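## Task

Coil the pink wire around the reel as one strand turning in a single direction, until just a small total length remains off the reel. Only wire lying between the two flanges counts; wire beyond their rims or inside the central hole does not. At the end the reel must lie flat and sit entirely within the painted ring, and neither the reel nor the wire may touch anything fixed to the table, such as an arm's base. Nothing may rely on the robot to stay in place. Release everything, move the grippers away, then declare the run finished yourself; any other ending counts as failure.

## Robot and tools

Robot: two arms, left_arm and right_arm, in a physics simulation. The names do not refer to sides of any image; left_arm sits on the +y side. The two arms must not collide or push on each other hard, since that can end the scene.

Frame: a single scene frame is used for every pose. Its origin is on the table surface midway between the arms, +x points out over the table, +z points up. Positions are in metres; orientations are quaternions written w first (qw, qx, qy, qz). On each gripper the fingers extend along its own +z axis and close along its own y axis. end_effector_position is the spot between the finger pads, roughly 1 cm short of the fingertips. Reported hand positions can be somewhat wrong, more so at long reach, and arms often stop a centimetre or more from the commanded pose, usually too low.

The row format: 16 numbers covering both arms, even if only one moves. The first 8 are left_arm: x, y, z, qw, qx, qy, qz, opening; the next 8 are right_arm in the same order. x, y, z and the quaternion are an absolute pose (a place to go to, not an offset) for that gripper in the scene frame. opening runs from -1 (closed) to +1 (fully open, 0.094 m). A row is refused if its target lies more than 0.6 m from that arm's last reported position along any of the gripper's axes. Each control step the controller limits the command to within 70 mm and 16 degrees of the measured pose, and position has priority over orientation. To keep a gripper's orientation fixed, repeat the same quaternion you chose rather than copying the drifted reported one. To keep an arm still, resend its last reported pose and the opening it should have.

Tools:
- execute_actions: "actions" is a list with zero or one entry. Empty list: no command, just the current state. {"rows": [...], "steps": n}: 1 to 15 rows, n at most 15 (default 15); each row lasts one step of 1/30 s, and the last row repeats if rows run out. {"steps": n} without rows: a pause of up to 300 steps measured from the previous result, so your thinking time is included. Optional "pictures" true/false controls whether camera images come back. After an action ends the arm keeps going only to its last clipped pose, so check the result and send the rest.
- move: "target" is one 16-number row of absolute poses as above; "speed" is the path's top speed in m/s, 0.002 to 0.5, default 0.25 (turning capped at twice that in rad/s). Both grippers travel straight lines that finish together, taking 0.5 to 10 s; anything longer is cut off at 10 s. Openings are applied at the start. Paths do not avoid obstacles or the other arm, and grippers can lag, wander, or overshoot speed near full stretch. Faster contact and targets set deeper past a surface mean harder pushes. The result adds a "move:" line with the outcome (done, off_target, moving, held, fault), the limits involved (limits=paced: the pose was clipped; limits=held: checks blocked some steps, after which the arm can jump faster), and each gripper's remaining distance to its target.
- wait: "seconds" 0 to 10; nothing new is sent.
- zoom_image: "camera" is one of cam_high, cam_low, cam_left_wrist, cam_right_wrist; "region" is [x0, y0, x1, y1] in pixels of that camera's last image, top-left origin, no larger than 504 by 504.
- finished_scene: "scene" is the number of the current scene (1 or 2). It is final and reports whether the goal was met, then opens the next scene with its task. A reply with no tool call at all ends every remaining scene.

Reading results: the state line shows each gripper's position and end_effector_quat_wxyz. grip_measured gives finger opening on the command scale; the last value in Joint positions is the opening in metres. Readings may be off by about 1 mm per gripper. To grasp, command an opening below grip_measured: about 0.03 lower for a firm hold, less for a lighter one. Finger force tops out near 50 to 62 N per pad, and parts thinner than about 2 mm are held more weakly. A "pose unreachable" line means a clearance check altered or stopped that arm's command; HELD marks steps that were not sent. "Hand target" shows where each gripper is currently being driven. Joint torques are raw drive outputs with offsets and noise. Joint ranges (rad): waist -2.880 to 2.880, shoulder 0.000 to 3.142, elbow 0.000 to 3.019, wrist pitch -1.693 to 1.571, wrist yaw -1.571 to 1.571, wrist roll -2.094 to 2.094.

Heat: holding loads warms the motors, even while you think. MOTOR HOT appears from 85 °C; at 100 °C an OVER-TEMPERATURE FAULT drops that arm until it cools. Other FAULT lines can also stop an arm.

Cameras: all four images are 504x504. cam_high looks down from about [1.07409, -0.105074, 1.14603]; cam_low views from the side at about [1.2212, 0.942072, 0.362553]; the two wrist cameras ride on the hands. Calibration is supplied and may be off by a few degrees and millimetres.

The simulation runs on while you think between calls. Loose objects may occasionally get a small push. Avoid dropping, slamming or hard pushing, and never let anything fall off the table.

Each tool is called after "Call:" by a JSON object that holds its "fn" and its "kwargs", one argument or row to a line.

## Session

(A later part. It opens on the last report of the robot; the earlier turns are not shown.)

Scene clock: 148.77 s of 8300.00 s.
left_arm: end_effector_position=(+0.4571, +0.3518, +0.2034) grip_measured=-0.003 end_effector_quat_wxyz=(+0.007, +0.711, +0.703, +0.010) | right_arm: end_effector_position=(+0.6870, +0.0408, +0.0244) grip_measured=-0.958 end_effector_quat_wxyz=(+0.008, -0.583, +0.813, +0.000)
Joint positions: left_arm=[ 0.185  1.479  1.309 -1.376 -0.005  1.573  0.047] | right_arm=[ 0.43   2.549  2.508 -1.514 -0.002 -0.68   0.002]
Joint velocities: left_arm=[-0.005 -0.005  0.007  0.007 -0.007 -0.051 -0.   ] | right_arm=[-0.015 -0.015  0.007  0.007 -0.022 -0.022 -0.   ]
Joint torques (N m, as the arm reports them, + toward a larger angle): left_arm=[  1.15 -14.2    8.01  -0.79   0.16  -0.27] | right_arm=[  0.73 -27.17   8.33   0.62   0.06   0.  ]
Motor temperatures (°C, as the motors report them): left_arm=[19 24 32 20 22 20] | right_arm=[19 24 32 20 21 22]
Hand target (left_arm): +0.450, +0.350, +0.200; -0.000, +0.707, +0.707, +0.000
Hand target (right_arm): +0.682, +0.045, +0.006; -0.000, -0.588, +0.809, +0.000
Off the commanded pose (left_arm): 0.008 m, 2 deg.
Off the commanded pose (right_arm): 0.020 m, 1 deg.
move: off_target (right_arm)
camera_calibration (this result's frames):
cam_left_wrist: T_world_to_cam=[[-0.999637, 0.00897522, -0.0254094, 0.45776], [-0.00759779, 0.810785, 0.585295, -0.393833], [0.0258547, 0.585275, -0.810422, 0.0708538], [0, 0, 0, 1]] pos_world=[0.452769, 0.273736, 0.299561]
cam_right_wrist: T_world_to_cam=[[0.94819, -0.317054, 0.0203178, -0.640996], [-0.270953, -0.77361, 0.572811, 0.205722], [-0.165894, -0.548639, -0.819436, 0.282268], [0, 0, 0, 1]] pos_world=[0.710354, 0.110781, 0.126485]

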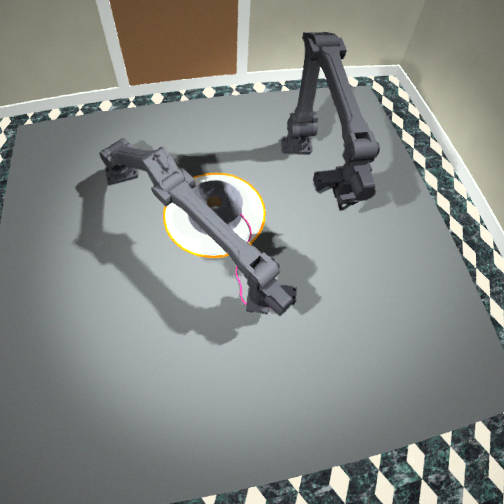

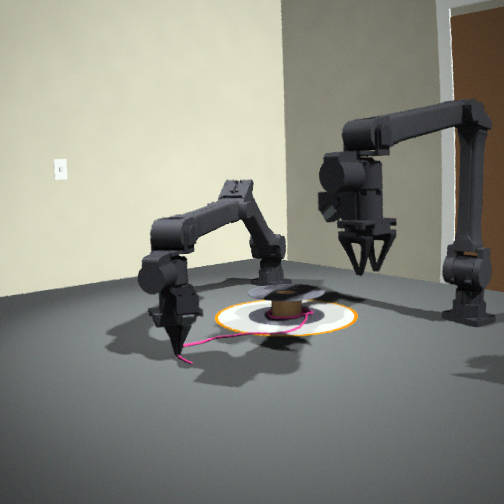

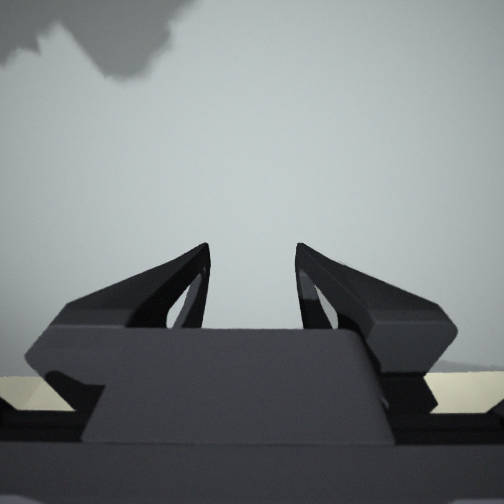

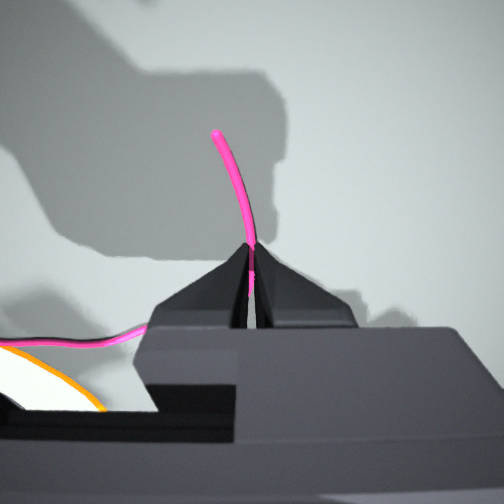

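Call:
{"fn": "move", "kwargs": {
  "target": [0.45,0.35,0.2,0,0.707,0.707,0,0,0.66,-0.215,0.06,0,0.342,0.94,0,-0.985],
  "speed": 0.25
}}

Call:
{"fn": "move", "kwargs": {
  "target": [0.45,0.35,0.2,0,0.707,0.707,0,0,0.42,-0.39,0.055,0,0.707,0.707,0,-0.985],
  "speed": 0.2
}}

Scene clock: 155.87 s of 8300.00 s.
left_arm: end_effector_position=(+0.4571, +0.3518, +0.2034) grip_measured=-0.003 end_effector_quat_wxyz=(+0.007, +0.711, +0.703, +0.010) | right_arm: end_effector_position=(+0.6546, -0.2082, +0.0471) grip_measured=-0.965 end_effector_quat_wxyz=(-0.012, +0.331, +0.944, -0.006)
Joint positions: left_arm=[ 0.185  1.479  1.309 -1.376 -0.005  1.573  0.047] | right_arm=[ 0.118  2.114  1.775 -1.259 -0.003  0.927  0.002]
Joint velocities: left_arm=[-0.024 -0.005 -0.012 -0.017 -0.051  0.007 -0.001] | right_arm=[ 0.015  0.005 -0.002  0.007 -0.051 -0.007  0.   ]
Joint torques (N m, as the arm reports them, + toward a larger angle): left_arm=[  1.19 -14.18   8.03  -0.8    0.17  -0.27] | right_arm=[ -1.11 -25.78   7.81   0.51   0.18   0.18]
Motor temperatures (°C, as the motors report them): left_arm=[19 24 32 20 22 20] | right_arm=[19 25 32 20 21 22]
Hand target (left_arm): +0.450, +0.350, +0.200; -0.000, +0.707, +0.707, +0.000
Hand target (right_arm): +0.657, -0.214, +0.059; +0.001, +0.342, +0.940, +0.001
Off the commanded pose (left_arm): 0.008 m, 2 deg.
Off the commanded pose (right_arm): 0.015 m, 2 deg.
move: off_target (right_arm)
camera_calibration (this result's frames):
cam_left_wrist: T_world_to_cam=[[-0.999637, 0.00897522, -0.0254094, 0.45776], [-0.00759779, 0.810785, 0.585295, -0.393833], [0.0258547, 0.585275, -0.810422, 0.0708538], [0, 0, 0, 1]] pos_world=[0.452769, 0.273736, 0.299561]
cam_right_wrist: T_world_to_cam=[[-0.620825, -0.783351, 0.0306272, 0.239781], [-0.61613, 0.511709, 0.598781, 0.483692], [-0.484727, 0.352867, -0.800327, 0.554404], [0, 0, 0, 1]] pos_world=[0.715614, -0.255308, 0.146736]

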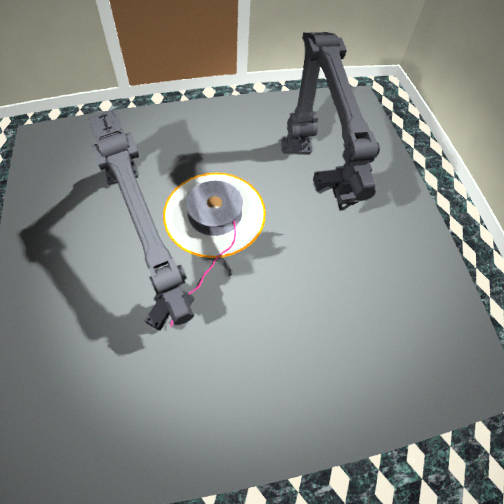

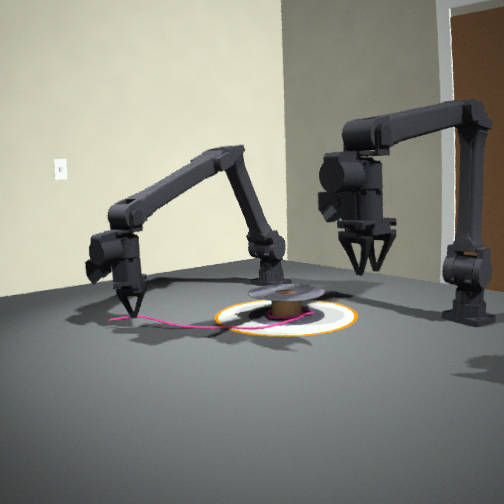

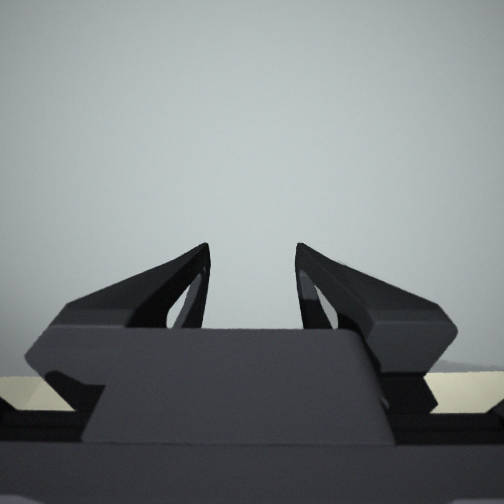

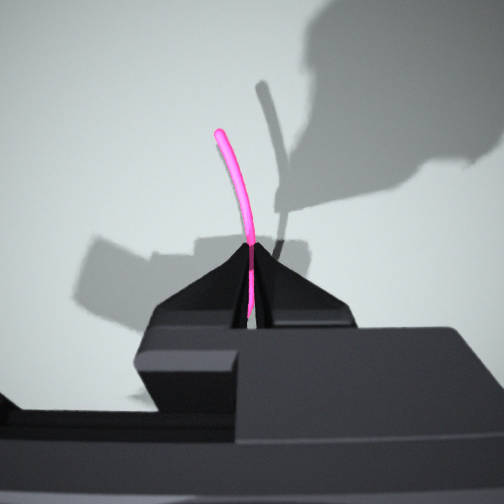

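Scene clock: 158.50 s of 8300.00 s.
left_arm: end_effector_position=(+0.4571, +0.3518, +0.2034) grip_measured=-0.003 end_effector_quat_wxyz=(+0.007, +0.711, +0.703, +0.010) | right_arm: end_effector_position=(+0.4181, -0.3829, +0.0509) grip_measured=-0.965 end_effector_quat_wxyz=(-0.007, +0.699, +0.715, -0.005)
Joint positions: left_arm=[ 0.185  1.479  1.309 -1.376 -0.005  1.573  0.047] | right_arm=[-0.181  1.5    0.897 -0.985 -0.002  1.501  0.002]
Joint velocities: left_arm=[-0.015  0.005 -0.002  0.002 -0.007  0.007 -0.   ] | right_arm=[-0.005 -0.005 -0.012 -0.012 -0.051  0.066 -0.001]
Joint torques (N m, as the arm reports them, + toward a larger angle): left_arm=[  1.2  -14.2    8.02  -0.8    0.17  -0.27] | right_arm=[ -1.   -13.86   6.99   0.45   0.21   0.15]
Motor temperatures (°C, as the motors report them): left_arm=[19 24 32 20 22 20] | right_arm=[19 25 31 20 21 22]
Hand target (left_arm): +0.450, +0.350, +0.200; -0.000, +0.707, +0.707, +0.000
Hand target (right_arm): +0.419, -0.387, +0.053; +0.001, +0.707, +0.707, +0.001
Off the commanded pose (left_arm): 0.008 m, 2 deg.
Off the commanded pose (right_arm): 0.008 m, 2 deg.
move: done
camera_calibration (this result's frames):
cam_left_wrist: T_world_to_cam=[[-0.999637, 0.00897522, -0.0254094, 0.45776], [-0.00759779, 0.810785, 0.585295, -0.393833], [0.0258547, 0.585275, -0.810422, 0.0708538], [0, 0, 0, 1]] pos_world=[0.452769, 0.273736, 0.299561]
cam_right_wrist: T_world_to_cam=[[-0.999244, -0.027126, 0.0278401, 0.403908], [-0.00561551, 0.809462, 0.587145, 0.284463], [-0.0384624, 0.586545, -0.809003, 0.407723], [0, 0, 0, 1]] pos_world=[0.420882, -0.458453, 0.151583]

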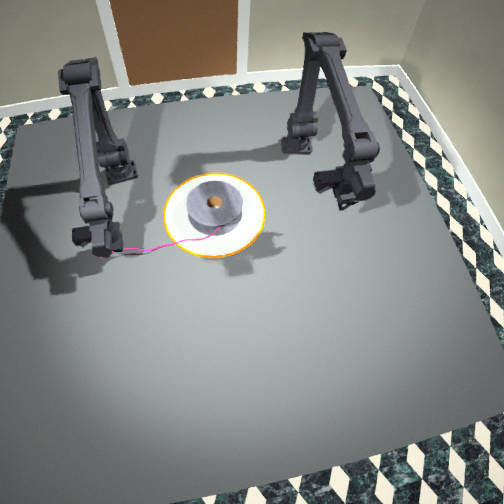

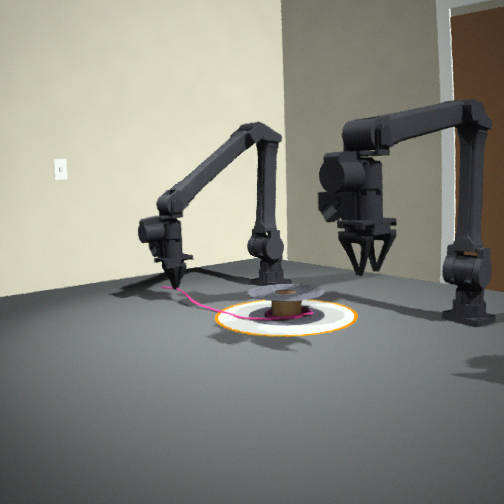

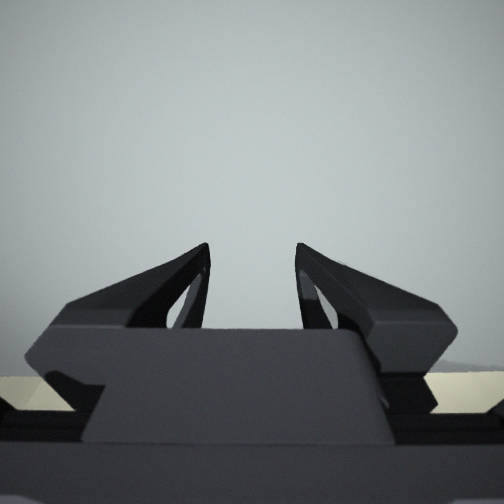

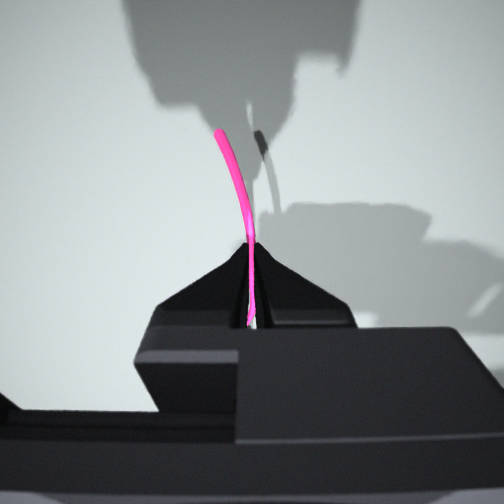

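Call:
{"fn": "move", "kwargs": {
  "target": [0.3,0.2,0.2,0,0.843,0.537,0,0,0.24,-0.35,0.015,0,0.843,0.537,0,-0.985],
  "speed": 0.2
}}

Call:
{"fn": "move", "kwargs": {
  "target": [0.3,0.2,0.2,0,0.843,0.537,0,0,0.24,-0.35,0.015,0,0.843,0.537,0,-0.6]
}}

Call:
{"fn": "move", "kwargs": {
  "target": [0.3,0.2,0.2,0,0.843,0.537,0,0,0.24,-0.35,0.10,0,0.843,0.537,0,-0.6]
}}

Call:
{"fn": "move", "kwargs": {
  "target": [0.28,-0.1,0.2,0,0.843,0.537,0,0,0.2,-0.65,0.2,0,0.843,0.537,0,0]
}}

Scene clock: 168.80 s of 8300.00 s.
left_arm: end_effector_position=(+0.3062, +0.1968, +0.2018) grip_measured=-0.003 end_effector_quat_wxyz=(+0.010, +0.847, +0.531, +0.002) | right_arm: end_effector_position=(+0.2425, -0.3511, +0.0145) grip_measured=-0.965 end_effector_quat_wxyz=(-0.003, +0.842, +0.540, -0.000)
Joint positions: left_arm=[-0.307  1.194  1.036 -1.393  0.006  1.519  0.047] | right_arm=[-0.064  1.062  0.403 -0.914 -0.005  2.071  0.002]
Joint velocities: left_arm=[-0.015  0.005 -0.012 -0.022 -0.081 -0.037  0.   ] | right_arm=[ 0.005 -0.005 -0.007 -0.012 -0.037 -0.007 -0.   ]
Joint torques (N m, as the arm reports them, + toward a larger angle): left_arm=[ 1.35 -9.41  7.75 -0.75  0.12 -0.26] | right_arm=[ 1.2  -5.53  6.8   0.05  0.06  0.14]
Motor temperatures (°C, as the motors report them): left_arm=[19 23 31 20 22 20] | right_arm=[19 24 30 20 21 22]
Hand target (left_arm): +0.299, +0.200, +0.199; +0.002, +0.843, +0.537, -0.004
Hand target (right_arm): +0.240, -0.348, +0.014; -0.003, +0.841, +0.540, +0.001
Off the commanded pose (left_arm): 0.007 m, 1 deg.
Off the commanded pose (right_arm): 0.003 m, 1 deg.
joint sent to its limit (right arm) — the command would take joint 6 (wrist roll) past its upper limit, so that joint was sent only as far as its limit.
After step 90, 5.60 s passed at rest.
move: done
camera_calibration (this result's frames):
cam_left_wrist: T_world_to_cam=[[-0.901611, 0.432083, -0.0200593, 0.193927], [0.342984, 0.742409, 0.575492, -0.360261], [0.263552, 0.511989, -0.817562, 0.107213], [0, 0, 0, 1]] pos_world=[0.270154, 0.128776, 0.298871]
cam_right_wrist: T_world_to_cam=[[-0.910633, 0.412893, 0.0163202, 0.363516], [0.343083, 0.733473, 0.58678, 0.16787], [0.230307, 0.539941, -0.809582, 0.271371], [0, 0, 0, 1]] pos_world=[0.210938, -0.419745, 0.115262]

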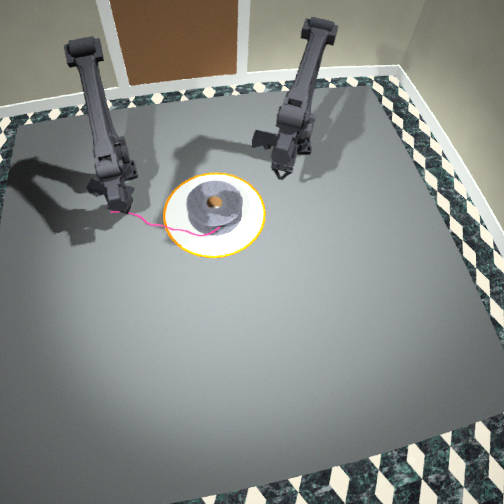

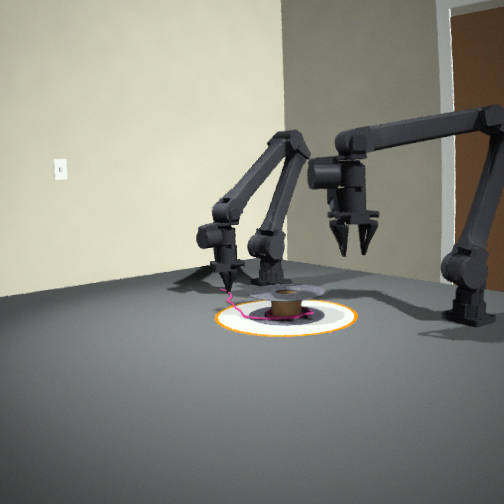

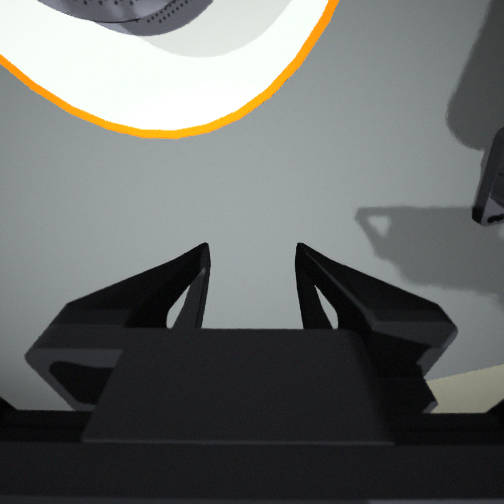

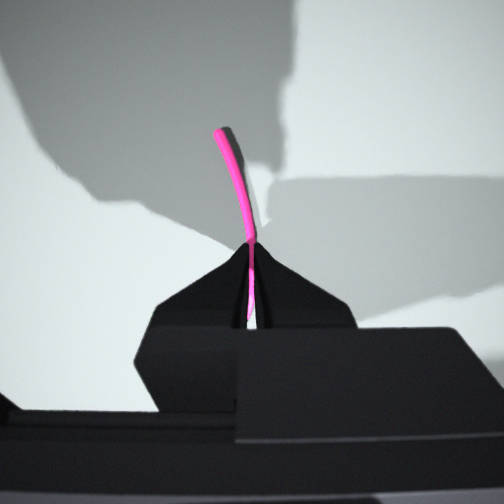

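Scene clock: 169.50 s of 8300.00 s.
left_arm: end_effector_position=(+0.3064, +0.1972, +0.2018) grip_measured=-0.003 end_effector_quat_wxyz=(+0.010, +0.846, +0.532, +0.003) | right_arm: end_effector_position=(+0.2425, -0.3513, +0.0145) grip_measured=-0.602 end_effector_quat_wxyz=(-0.003, +0.842, +0.539, -0.000)
Joint positions: left_arm=[-0.307  1.194  1.036 -1.393  0.004  1.517  0.047] | right_arm=[-0.064  1.062  0.403 -0.914 -0.004  2.074  0.019]
Joint velocities: left_arm=[-0.005 -0.024  0.007 -0.012 -0.007  0.007  0.001] | right_arm=[-0.005 -0.005 -0.012 -0.002  0.022  0.022 -0.   ]
Joint torques (N m, as the arm reports them, + toward a larger angle): left_arm=[ 1.02 -9.16  8.09 -0.8  -0.12 -0.28] | right_arm=[ 0.73 -5.8   6.83 -0.19  0.2   0.15]
Motor temperatures (°C, as the motors report them): left_arm=[19 23 31 20 22 20] | right_arm=[19 24 30 20 21 22]
Hand target (left_arm): +0.300, +0.200, +0.200; -0.000, +0.843, +0.537, +0.000
Hand target (right_arm): +0.240, -0.350, +0.015; -0.001, +0.843, +0.538, +0.000
Off the commanded pose (left_arm): 0.007 m, 1 deg.
Off the commanded pose (right_arm): 0.003 m, 0 deg.
joint sent to its limit (right arm) — the command would take joint 6 (wrist roll) past its upper limit, so that joint was sent only as far as its limit.
move: done
camera_calibration (this result's frames):
cam_left_wrist: T_world_to_cam=[[-0.902595, 0.430017, -0.0201952, 0.194689], [0.340524, 0.74188, 0.577631, -0.360208], [0.263373, 0.51449, -0.816048, 0.106204], [0, 0, 0, 1]] pos_world=[0.270413, 0.128871, 0.298666]
cam_right_wrist: T_world_to_cam=[[-0.909529, 0.415334, 0.015963, 0.364173], [0.345014, 0.733007, 0.58623, 0.167339], [0.23178, 0.538701, -0.809987, 0.270652], [0, 0, 0, 1]] pos_world=[0.21076, -0.419714, 0.115313]

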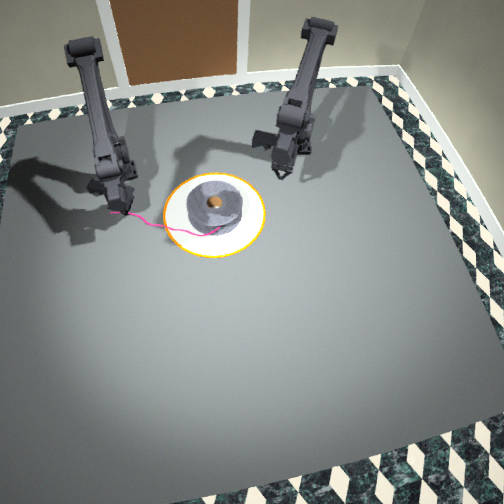

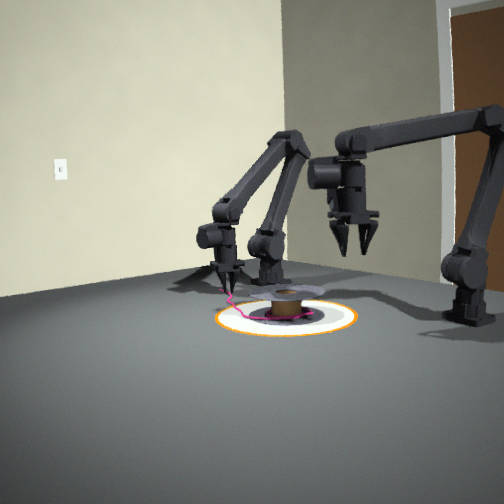

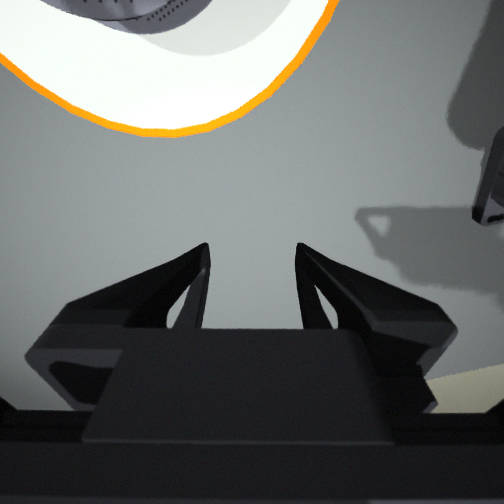

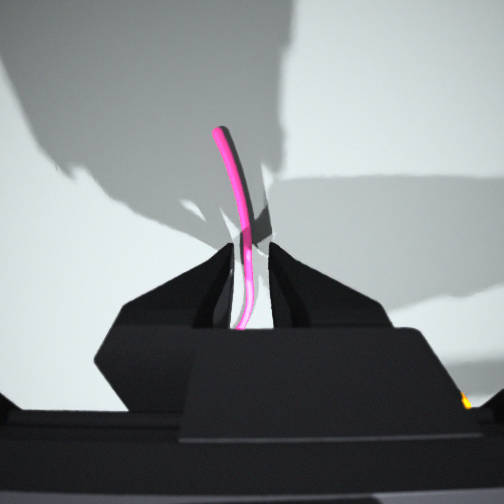

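Scene clock: 170.40 s of 8300.00 s.
left_arm: end_effector_position=(+0.3064, +0.1972, +0.2018) grip_measured=-0.003 end_effector_quat_wxyz=(+0.010, +0.846, +0.533, +0.003) | right_arm: end_effector_position=(+0.2270, -0.3524, +0.0848) grip_measured=-0.602 end_effector_quat_wxyz=(-0.009, +0.842, +0.539, -0.013)
Joint positions: left_arm=[-0.307  1.194  1.036 -1.393  0.004  1.516  0.047] | right_arm=[-0.064  0.879  0.518 -1.241 -0.004  2.074  0.019]
Joint velocities: left_arm=[-0.005  0.015  0.007 -0.002  0.037 -0.007 -0.   ] | right_arm=[-0.015 -0.015 -0.007  0.002  0.022 -0.022  0.   ]
Joint torques (N m, as the arm reports them, + toward a larger angle): left_arm=[ 1.08 -9.13  8.12 -0.78 -0.12 -0.27] | right_arm=[ 0.69 -3.79 12.38 -0.54  0.19  0.16]
Motor temperatures (°C, as the motors report them): left_arm=[19 23 31 20 22 20] | right_arm=[19 23 30 20 21 22]
Hand target (left_arm): +0.300, +0.200, +0.200; -0.000, +0.843, +0.537, +0.000
Hand target (right_arm): +0.239, -0.350, +0.100; -0.001, +0.843, +0.538, +0.001
Off the commanded pose (left_arm): 0.007 m, 1 deg.
Off the commanded pose (right_arm): 0.020 m, 2 deg.
joint sent to its limit (right arm) — the command would take joint 6 (wrist roll) past its upper limit, so that joint was sent only as far as its limit.
move: off_target (right_arm)
camera_calibration (this result's frames):
cam_left_wrist: T_world_to_cam=[[-0.902759, 0.429672, -0.0201933, 0.194807], [0.340244, 0.742013, 0.577625, -0.360147], [0.263173, 0.514585, -0.816053, 0.106247], [0, 0, 0, 1]] pos_world=[0.27044, 0.128858, 0.298667]
cam_right_wrist: T_world_to_cam=[[-0.908588, 0.415736, 0.0404, 0.347245], [0.361424, 0.734015, 0.574973, 0.129847], [0.209383, 0.537015, -0.817174, 0.336912], [0, 0, 0, 1]] pos_world=[0.198029, -0.420599, 0.186629]

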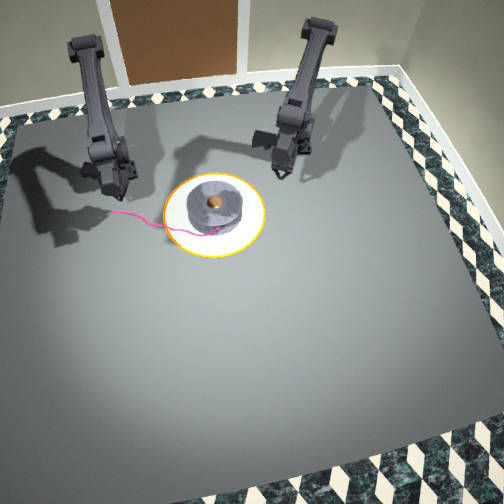

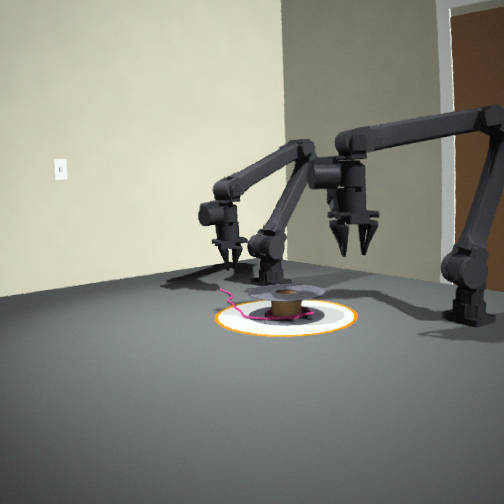

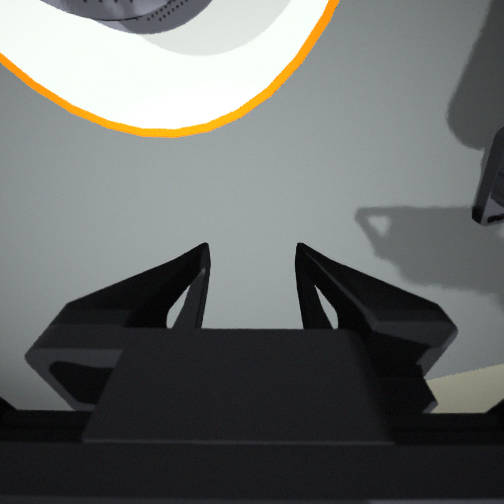

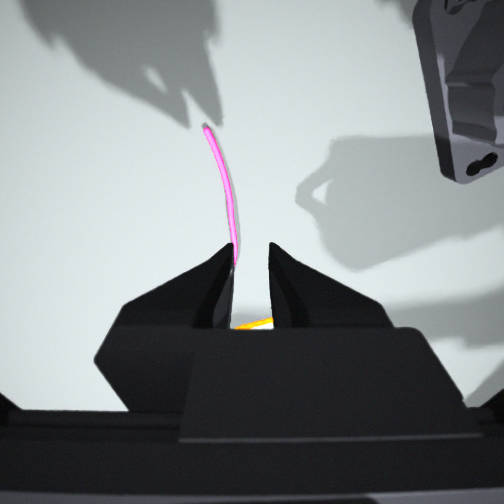

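Scene clock: 172.27 s of 8300.00 s.
left_arm: end_effector_position=(+0.2714, -0.0874, +0.1870) grip_measured=-0.003 end_effector_quat_wxyz=(-0.014, +0.847, +0.531, -0.003) | right_arm: end_effector_position=(+0.1938, -0.6362, +0.1858) grip_measured=-0.002 end_effector_quat_wxyz=(-0.008, +0.845, +0.535, +0.002)
Joint positions: left_arm=[-0.856  1.705  1.537 -1.43   0.008  0.971  0.047] | right_arm=[-1.203  1.174  0.978 -1.391 -0.002  0.943  0.047]
Joint velocities: left_arm=[-0.005 -0.015 -0.002  0.012 -0.007 -0.051 -0.001] | right_arm=[-0.015 -0.005 -0.002  0.017  0.007 -0.051  0.   ]
Joint torques (N m, as the arm reports them, + toward a larger angle): left_arm=[  1.09 -17.31  13.39  -0.84   0.11  -0.25] | right_arm=[-0.85 -8.05 13.7  -0.45  0.01 -0.07]
Motor temperatures (°C, as the motors report them): left_arm=[19 23 32 20 22 20] | right_arm=[19 23 31 20 21 22]
Hand target (left_arm): +0.277, -0.100, +0.202; -0.001, +0.843, +0.537, -0.005
Hand target (right_arm): +0.198, -0.648, +0.201; +0.005, +0.843, +0.537, +0.002
Off the commanded pose (left_arm): 0.020 m, 2 deg.
Off the commanded pose (right_arm): 0.021 m, 1 deg.
move: off_target (left_arm, right_arm)
camera_calibration (this result's frames):
cam_left_wrist: T_world_to_cam=[[-0.900906, 0.433201, 0.0265776, 0.276241], [0.364318, 0.72153, 0.588784, -0.138887], [0.235885, 0.540122, -0.807853, 0.258012], [0, 0, 0, 1]] pos_world=[0.238605, -0.158814, 0.282868]
cam_right_wrist: T_world_to_cam=[[-0.906112, 0.422406, 0.0231354, 0.437967], [0.352397, 0.723418, 0.593703, 0.283674], [0.234047, 0.546114, -0.804352, 0.577365], [0, 0, 0, 1]] pos_world=[0.161751, -0.705521, 0.285854]

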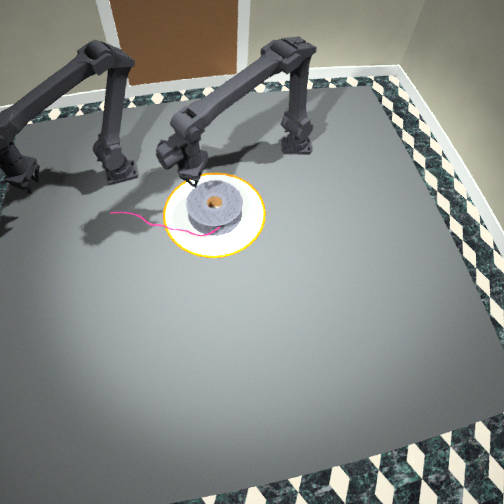

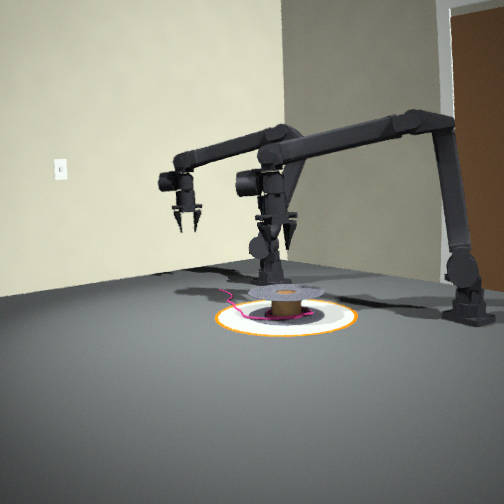

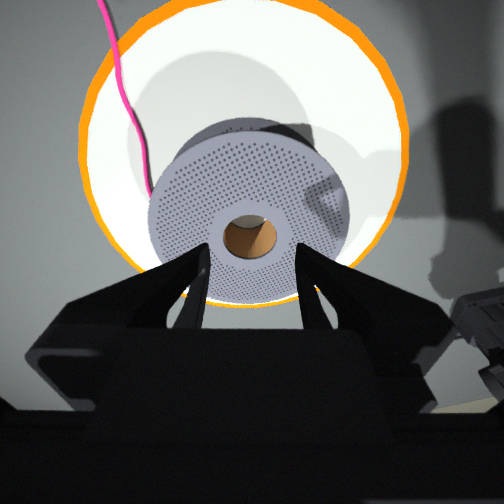

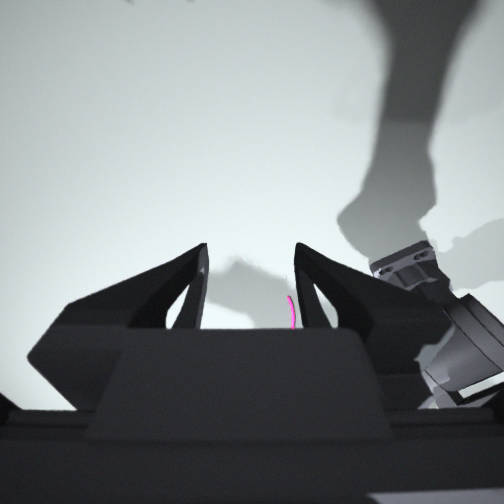

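Call:
{"fn": "move", "kwargs": {
  "target": [0.25,-0.365,0.09,0,0.843,0.537,0,0.2,0.15,-0.7,0.2,0,0.843,0.537,0,0]
}}

Scene clock: 177.27 s of 8300.00 s.
left_arm: end_effector_position=(+0.2468, -0.3569, +0.0812) grip_measured=+0.197 end_effector_quat_wxyz=(-0.008, +0.847, +0.531, -0.002) | right_arm: end_effector_position=(+0.1482, -0.6806, +0.1854) grip_measured=-0.002 end_effector_quat_wxyz=(-0.015, +0.843, +0.538, +0.004)
Joint positions: left_arm=[-1.065  2.534  2.629 -1.681  0.008  0.761  0.056] | right_arm=[-1.388  1.247  1.036 -1.391 -0.     0.751  0.047]
Joint velocities: left_arm=[ 0.005  0.005  0.017 -0.017 -0.007 -0.051  0.   ] | right_arm=[-0.005 -0.015 -0.032 -0.002  0.022  0.066 -0.   ]
Joint torques (N m, as the arm reports them, + toward a larger angle): left_arm=[  1.2  -29.03  13.65  -0.81  -0.12  -0.27] | right_arm=[-1.25 -8.71 14.2  -0.14  0.14 -0.04]
Motor temperatures (°C, as the motors report them): left_arm=[19 24 34 20 22 20] | right_arm=[19 23 32 20 21 22]
Hand target (left_arm): +0.248, -0.363, +0.092; +0.004, +0.844, +0.537, -0.004
Hand target (right_arm): +0.149, -0.699, +0.200; +0.001, +0.843, +0.537, -0.001
Off the commanded pose (left_arm): 0.012 m, 1 deg.
Off the commanded pose (right_arm): 0.024 m, 2 deg.
joint sent to its limit (left arm) — the command would take joint 4 (wrist pitch) past its lower limit, so that joint was sent only as far as its limit.
move: off_target (left_arm, right_arm)
camera_calibration (this result's frames):
cam_left_wrist: T_world_to_cam=[[-0.901717, 0.43203, 0.0159992, 0.374244], [0.358443, 0.726414, 0.58638, 0.13019], [0.241712, 0.534484, -0.809878, 0.320554], [0, 0, 0, 1]] pos_world=[0.213315, -0.427587, 0.177281]
cam_right_wrist: T_world_to_cam=[[-0.908895, 0.415779, 0.0322072, 0.409696], [0.349453, 0.717202, 0.602912, 0.326606], [0.227579, 0.559239, -0.797157, 0.620536], [0, 0, 0, 1]] pos_world=[0.117016, -0.751613, 0.284555]

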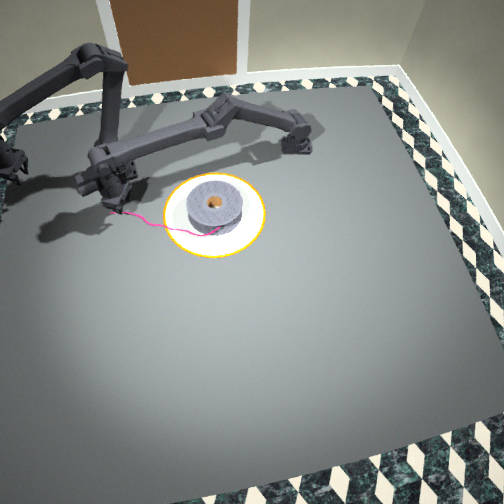

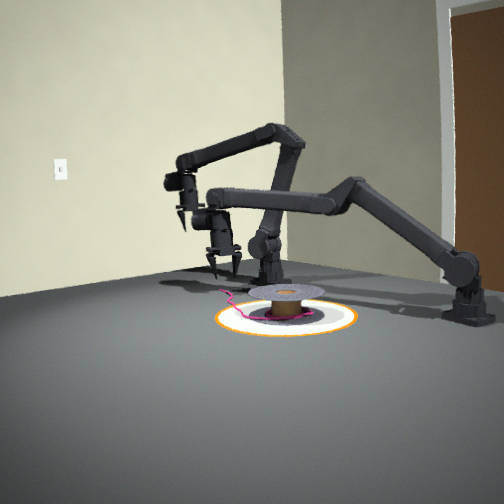

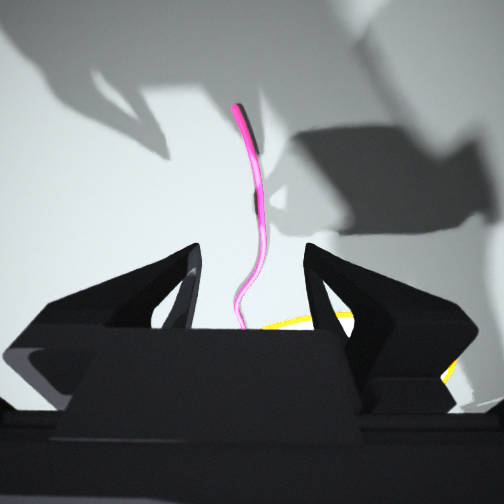

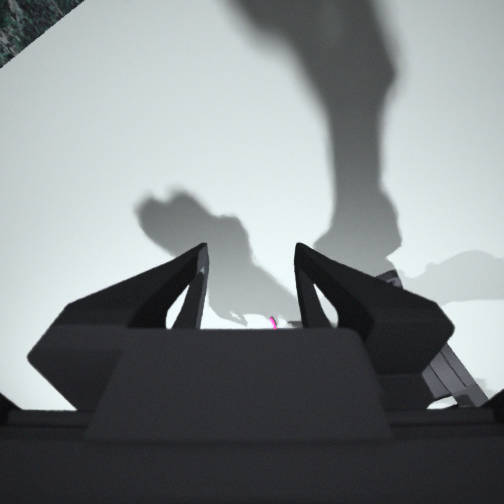

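Call:
{"fn": "move", "kwargs": {
  "target": [0.24,-0.358,0.006,0,0.843,0.537,0,0.2,0.15,-0.7,0.2,0,0.843,0.537,0,0],
  "speed": 0.1
}}

Call:
{"fn": "move", "kwargs": {
  "target": [0.24,-0.358,0.006,0,0.843,0.537,0,-0.975,0.15,-0.7,0.2,0,0.843,0.537,0,0],
  "speed": 0.1
}}

Scene clock: 180.97 s of 8300.00 s.
left_arm: end_effector_position=(+0.2470, -0.3600, +0.0287) grip_measured=+0.197 end_effector_quat_wxyz=(+0.008, +0.845, +0.535, -0.004) | right_arm: end_effector_position=(+0.1482, -0.6806, +0.1852) grip_measured=-0.002 end_effector_quat_wxyz=(-0.015, +0.843, +0.538, +0.004)
Joint positions: left_arm=[-1.067  2.5    2.426 -1.48   0.004  0.752  0.056] | right_arm=[-1.388  1.248  1.036 -1.391 -0.     0.751  0.047]
Joint velocities: left_arm=[-0.005 -0.005 -0.012  0.012 -0.007 -0.037  0.   ] | right_arm=[-0.015 -0.015 -0.007 -0.002 -0.007 -0.007 -0.001]
Joint torques (N m, as the arm reports them, + toward a larger angle): left_arm=[  0.69 -28.47   6.93   1.08  -0.13  -0.27] | right_arm=[-1.21 -8.38 14.31 -0.18  0.15 -0.06]
Motor temperatures (°C, as the motors report them): left_arm=[19 25 34 20 22 20] | right_arm=[19 23 33 20 21 22]
Hand target (left_arm): +0.240, -0.359, +0.006; -0.000, +0.843, +0.537, +0.000
Hand target (right_arm): +0.149, -0.699, +0.200; +0.000, +0.843, +0.537, -0.001
Off the commanded pose (left_arm): 0.024 m, 1 deg.
Off the commanded pose (right_arm): 0.024 m, 2 deg.
move: off_target (left_arm, right_arm)
camera_calibration (this result's frames):
cam_left_wrist: T_world_to_cam=[[-0.904874, 0.425581, -0.00917424, 0.375792], [0.345239, 0.746317, 0.569053, 0.174059], [0.249025, 0.511754, -0.82225, 0.2701], [0, 0, 0, 1]] pos_world=[0.212691, -0.428058, 0.126488]
cam_right_wrist: T_world_to_cam=[[-0.908891, 0.415768, 0.032466, 0.409657], [0.349525, 0.716984, 0.603131, 0.326489], [0.227485, 0.559528, -0.796981, 0.62063], [0, 0, 0, 1]] pos_world=[0.117034, -0.751669, 0.284415]

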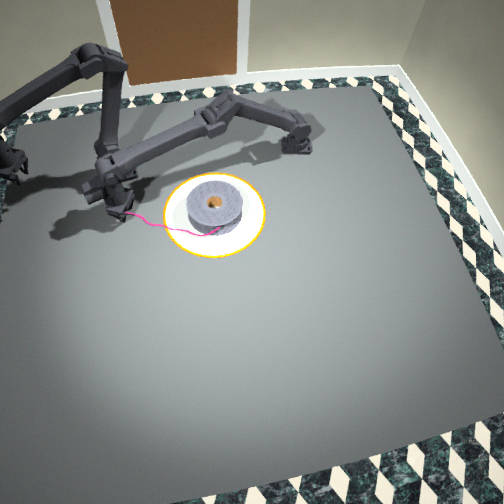

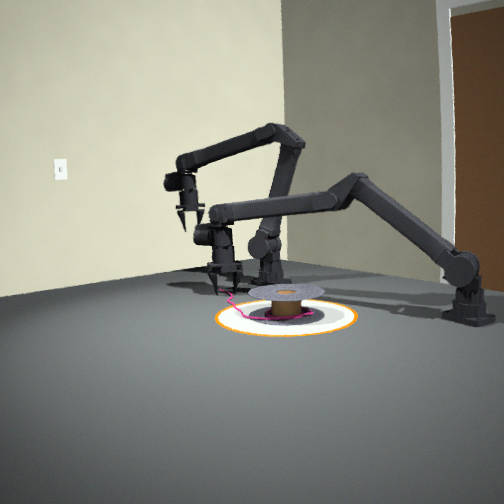

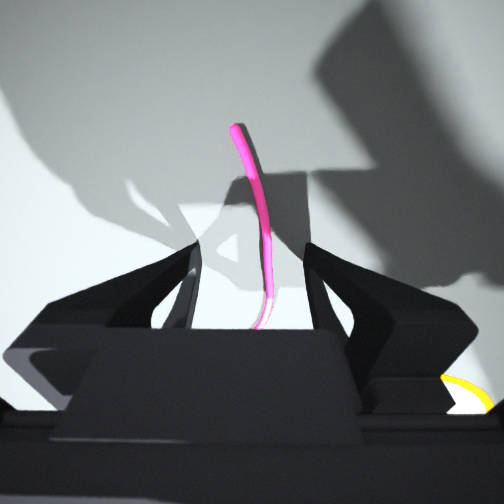

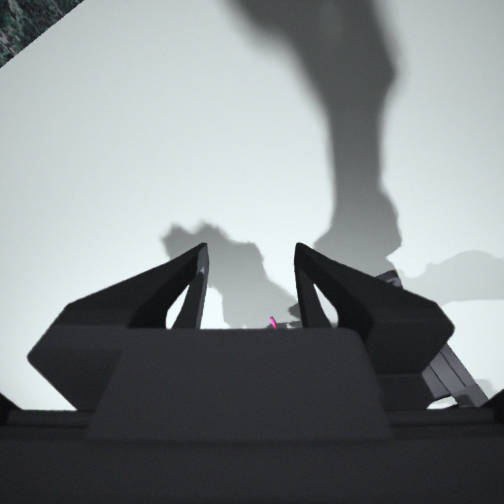

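Scene clock: 181.67 s of 8300.00 s.
left_arm: end_effector_position=(+0.2469, -0.3598, +0.0284) grip_measured=-0.951 end_effector_quat_wxyz=(+0.010, +0.845, +0.535, -0.005) | right_arm: end_effector_position=(+0.1482, -0.6806, +0.1852) grip_measured=-0.002 end_effector_quat_wxyz=(-0.015, +0.843, +0.538, +0.004)
Joint positions: left_arm=[-1.067  2.495  2.415 -1.471  0.004  0.752  0.002] | right_arm=[-1.388  1.248  1.036 -1.391 -0.     0.751  0.047]
Joint velocities: left_arm=[ 0.005 -0.005  0.007  0.012  0.007  0.037  0.001] | right_arm=[-0.005 -0.015 -0.007 -0.012 -0.022  0.007 -0.001]
Joint torques (N m, as the arm reports them, + toward a larger angle): left_arm=[  0.68 -28.4    6.9    0.96  -0.14  -0.27] | right_arm=[-1.22 -8.57 14.3  -0.18  0.15 -0.06]
Motor temperatures (°C, as the motors report them): left_arm=[19 25 34 20 22 20] | right_arm=[19 23 33 20 21 22]
Hand target (left_arm): +0.240, -0.358, +0.006; -0.000, +0.843, +0.537, +0.000
Hand target (right_arm): +0.149, -0.699, +0.200; +0.000, +0.843, +0.537, -0.001
Off the commanded pose (left_arm): 0.024 m, 1 deg.
Off the commanded pose (right_arm): 0.024 m, 2 deg.
move: off_target (left_arm, right_arm)
camera_calibration (this result's frames):
cam_left_wrist: T_world_to_cam=[[-0.904863, 0.425547, -0.0115105, 0.375672], [0.344646, 0.748175, 0.566969, 0.174971], [0.249884, 0.509062, -0.823659, 0.268587], [0, 0, 0, 1]] pos_world=[0.212513, -0.427502, 0.126346]
cam_right_wrist: T_world_to_cam=[[-0.908891, 0.415768, 0.032466, 0.409657], [0.349525, 0.716984, 0.603131, 0.326489], [0.227485, 0.559528, -0.796981, 0.62063], [0, 0, 0, 1]] pos_world=[0.117034, -0.751669, 0.284415]

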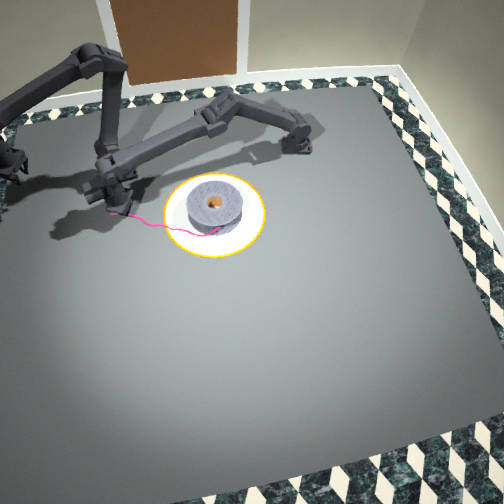

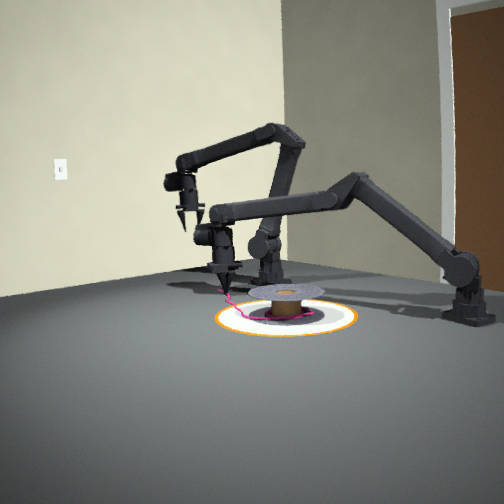

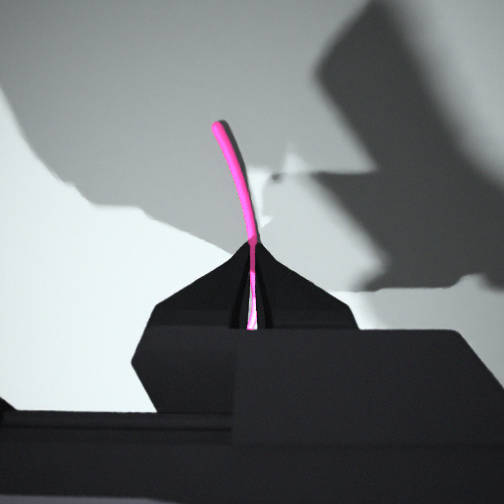

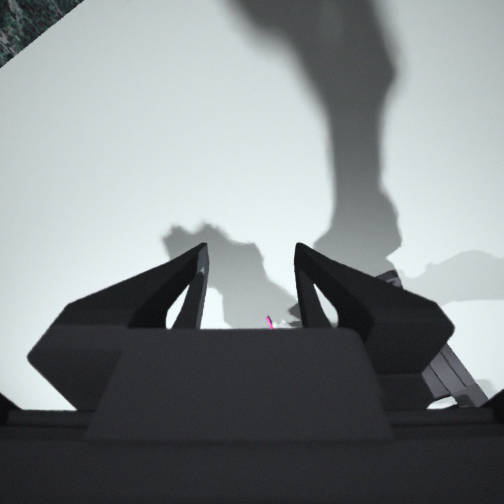

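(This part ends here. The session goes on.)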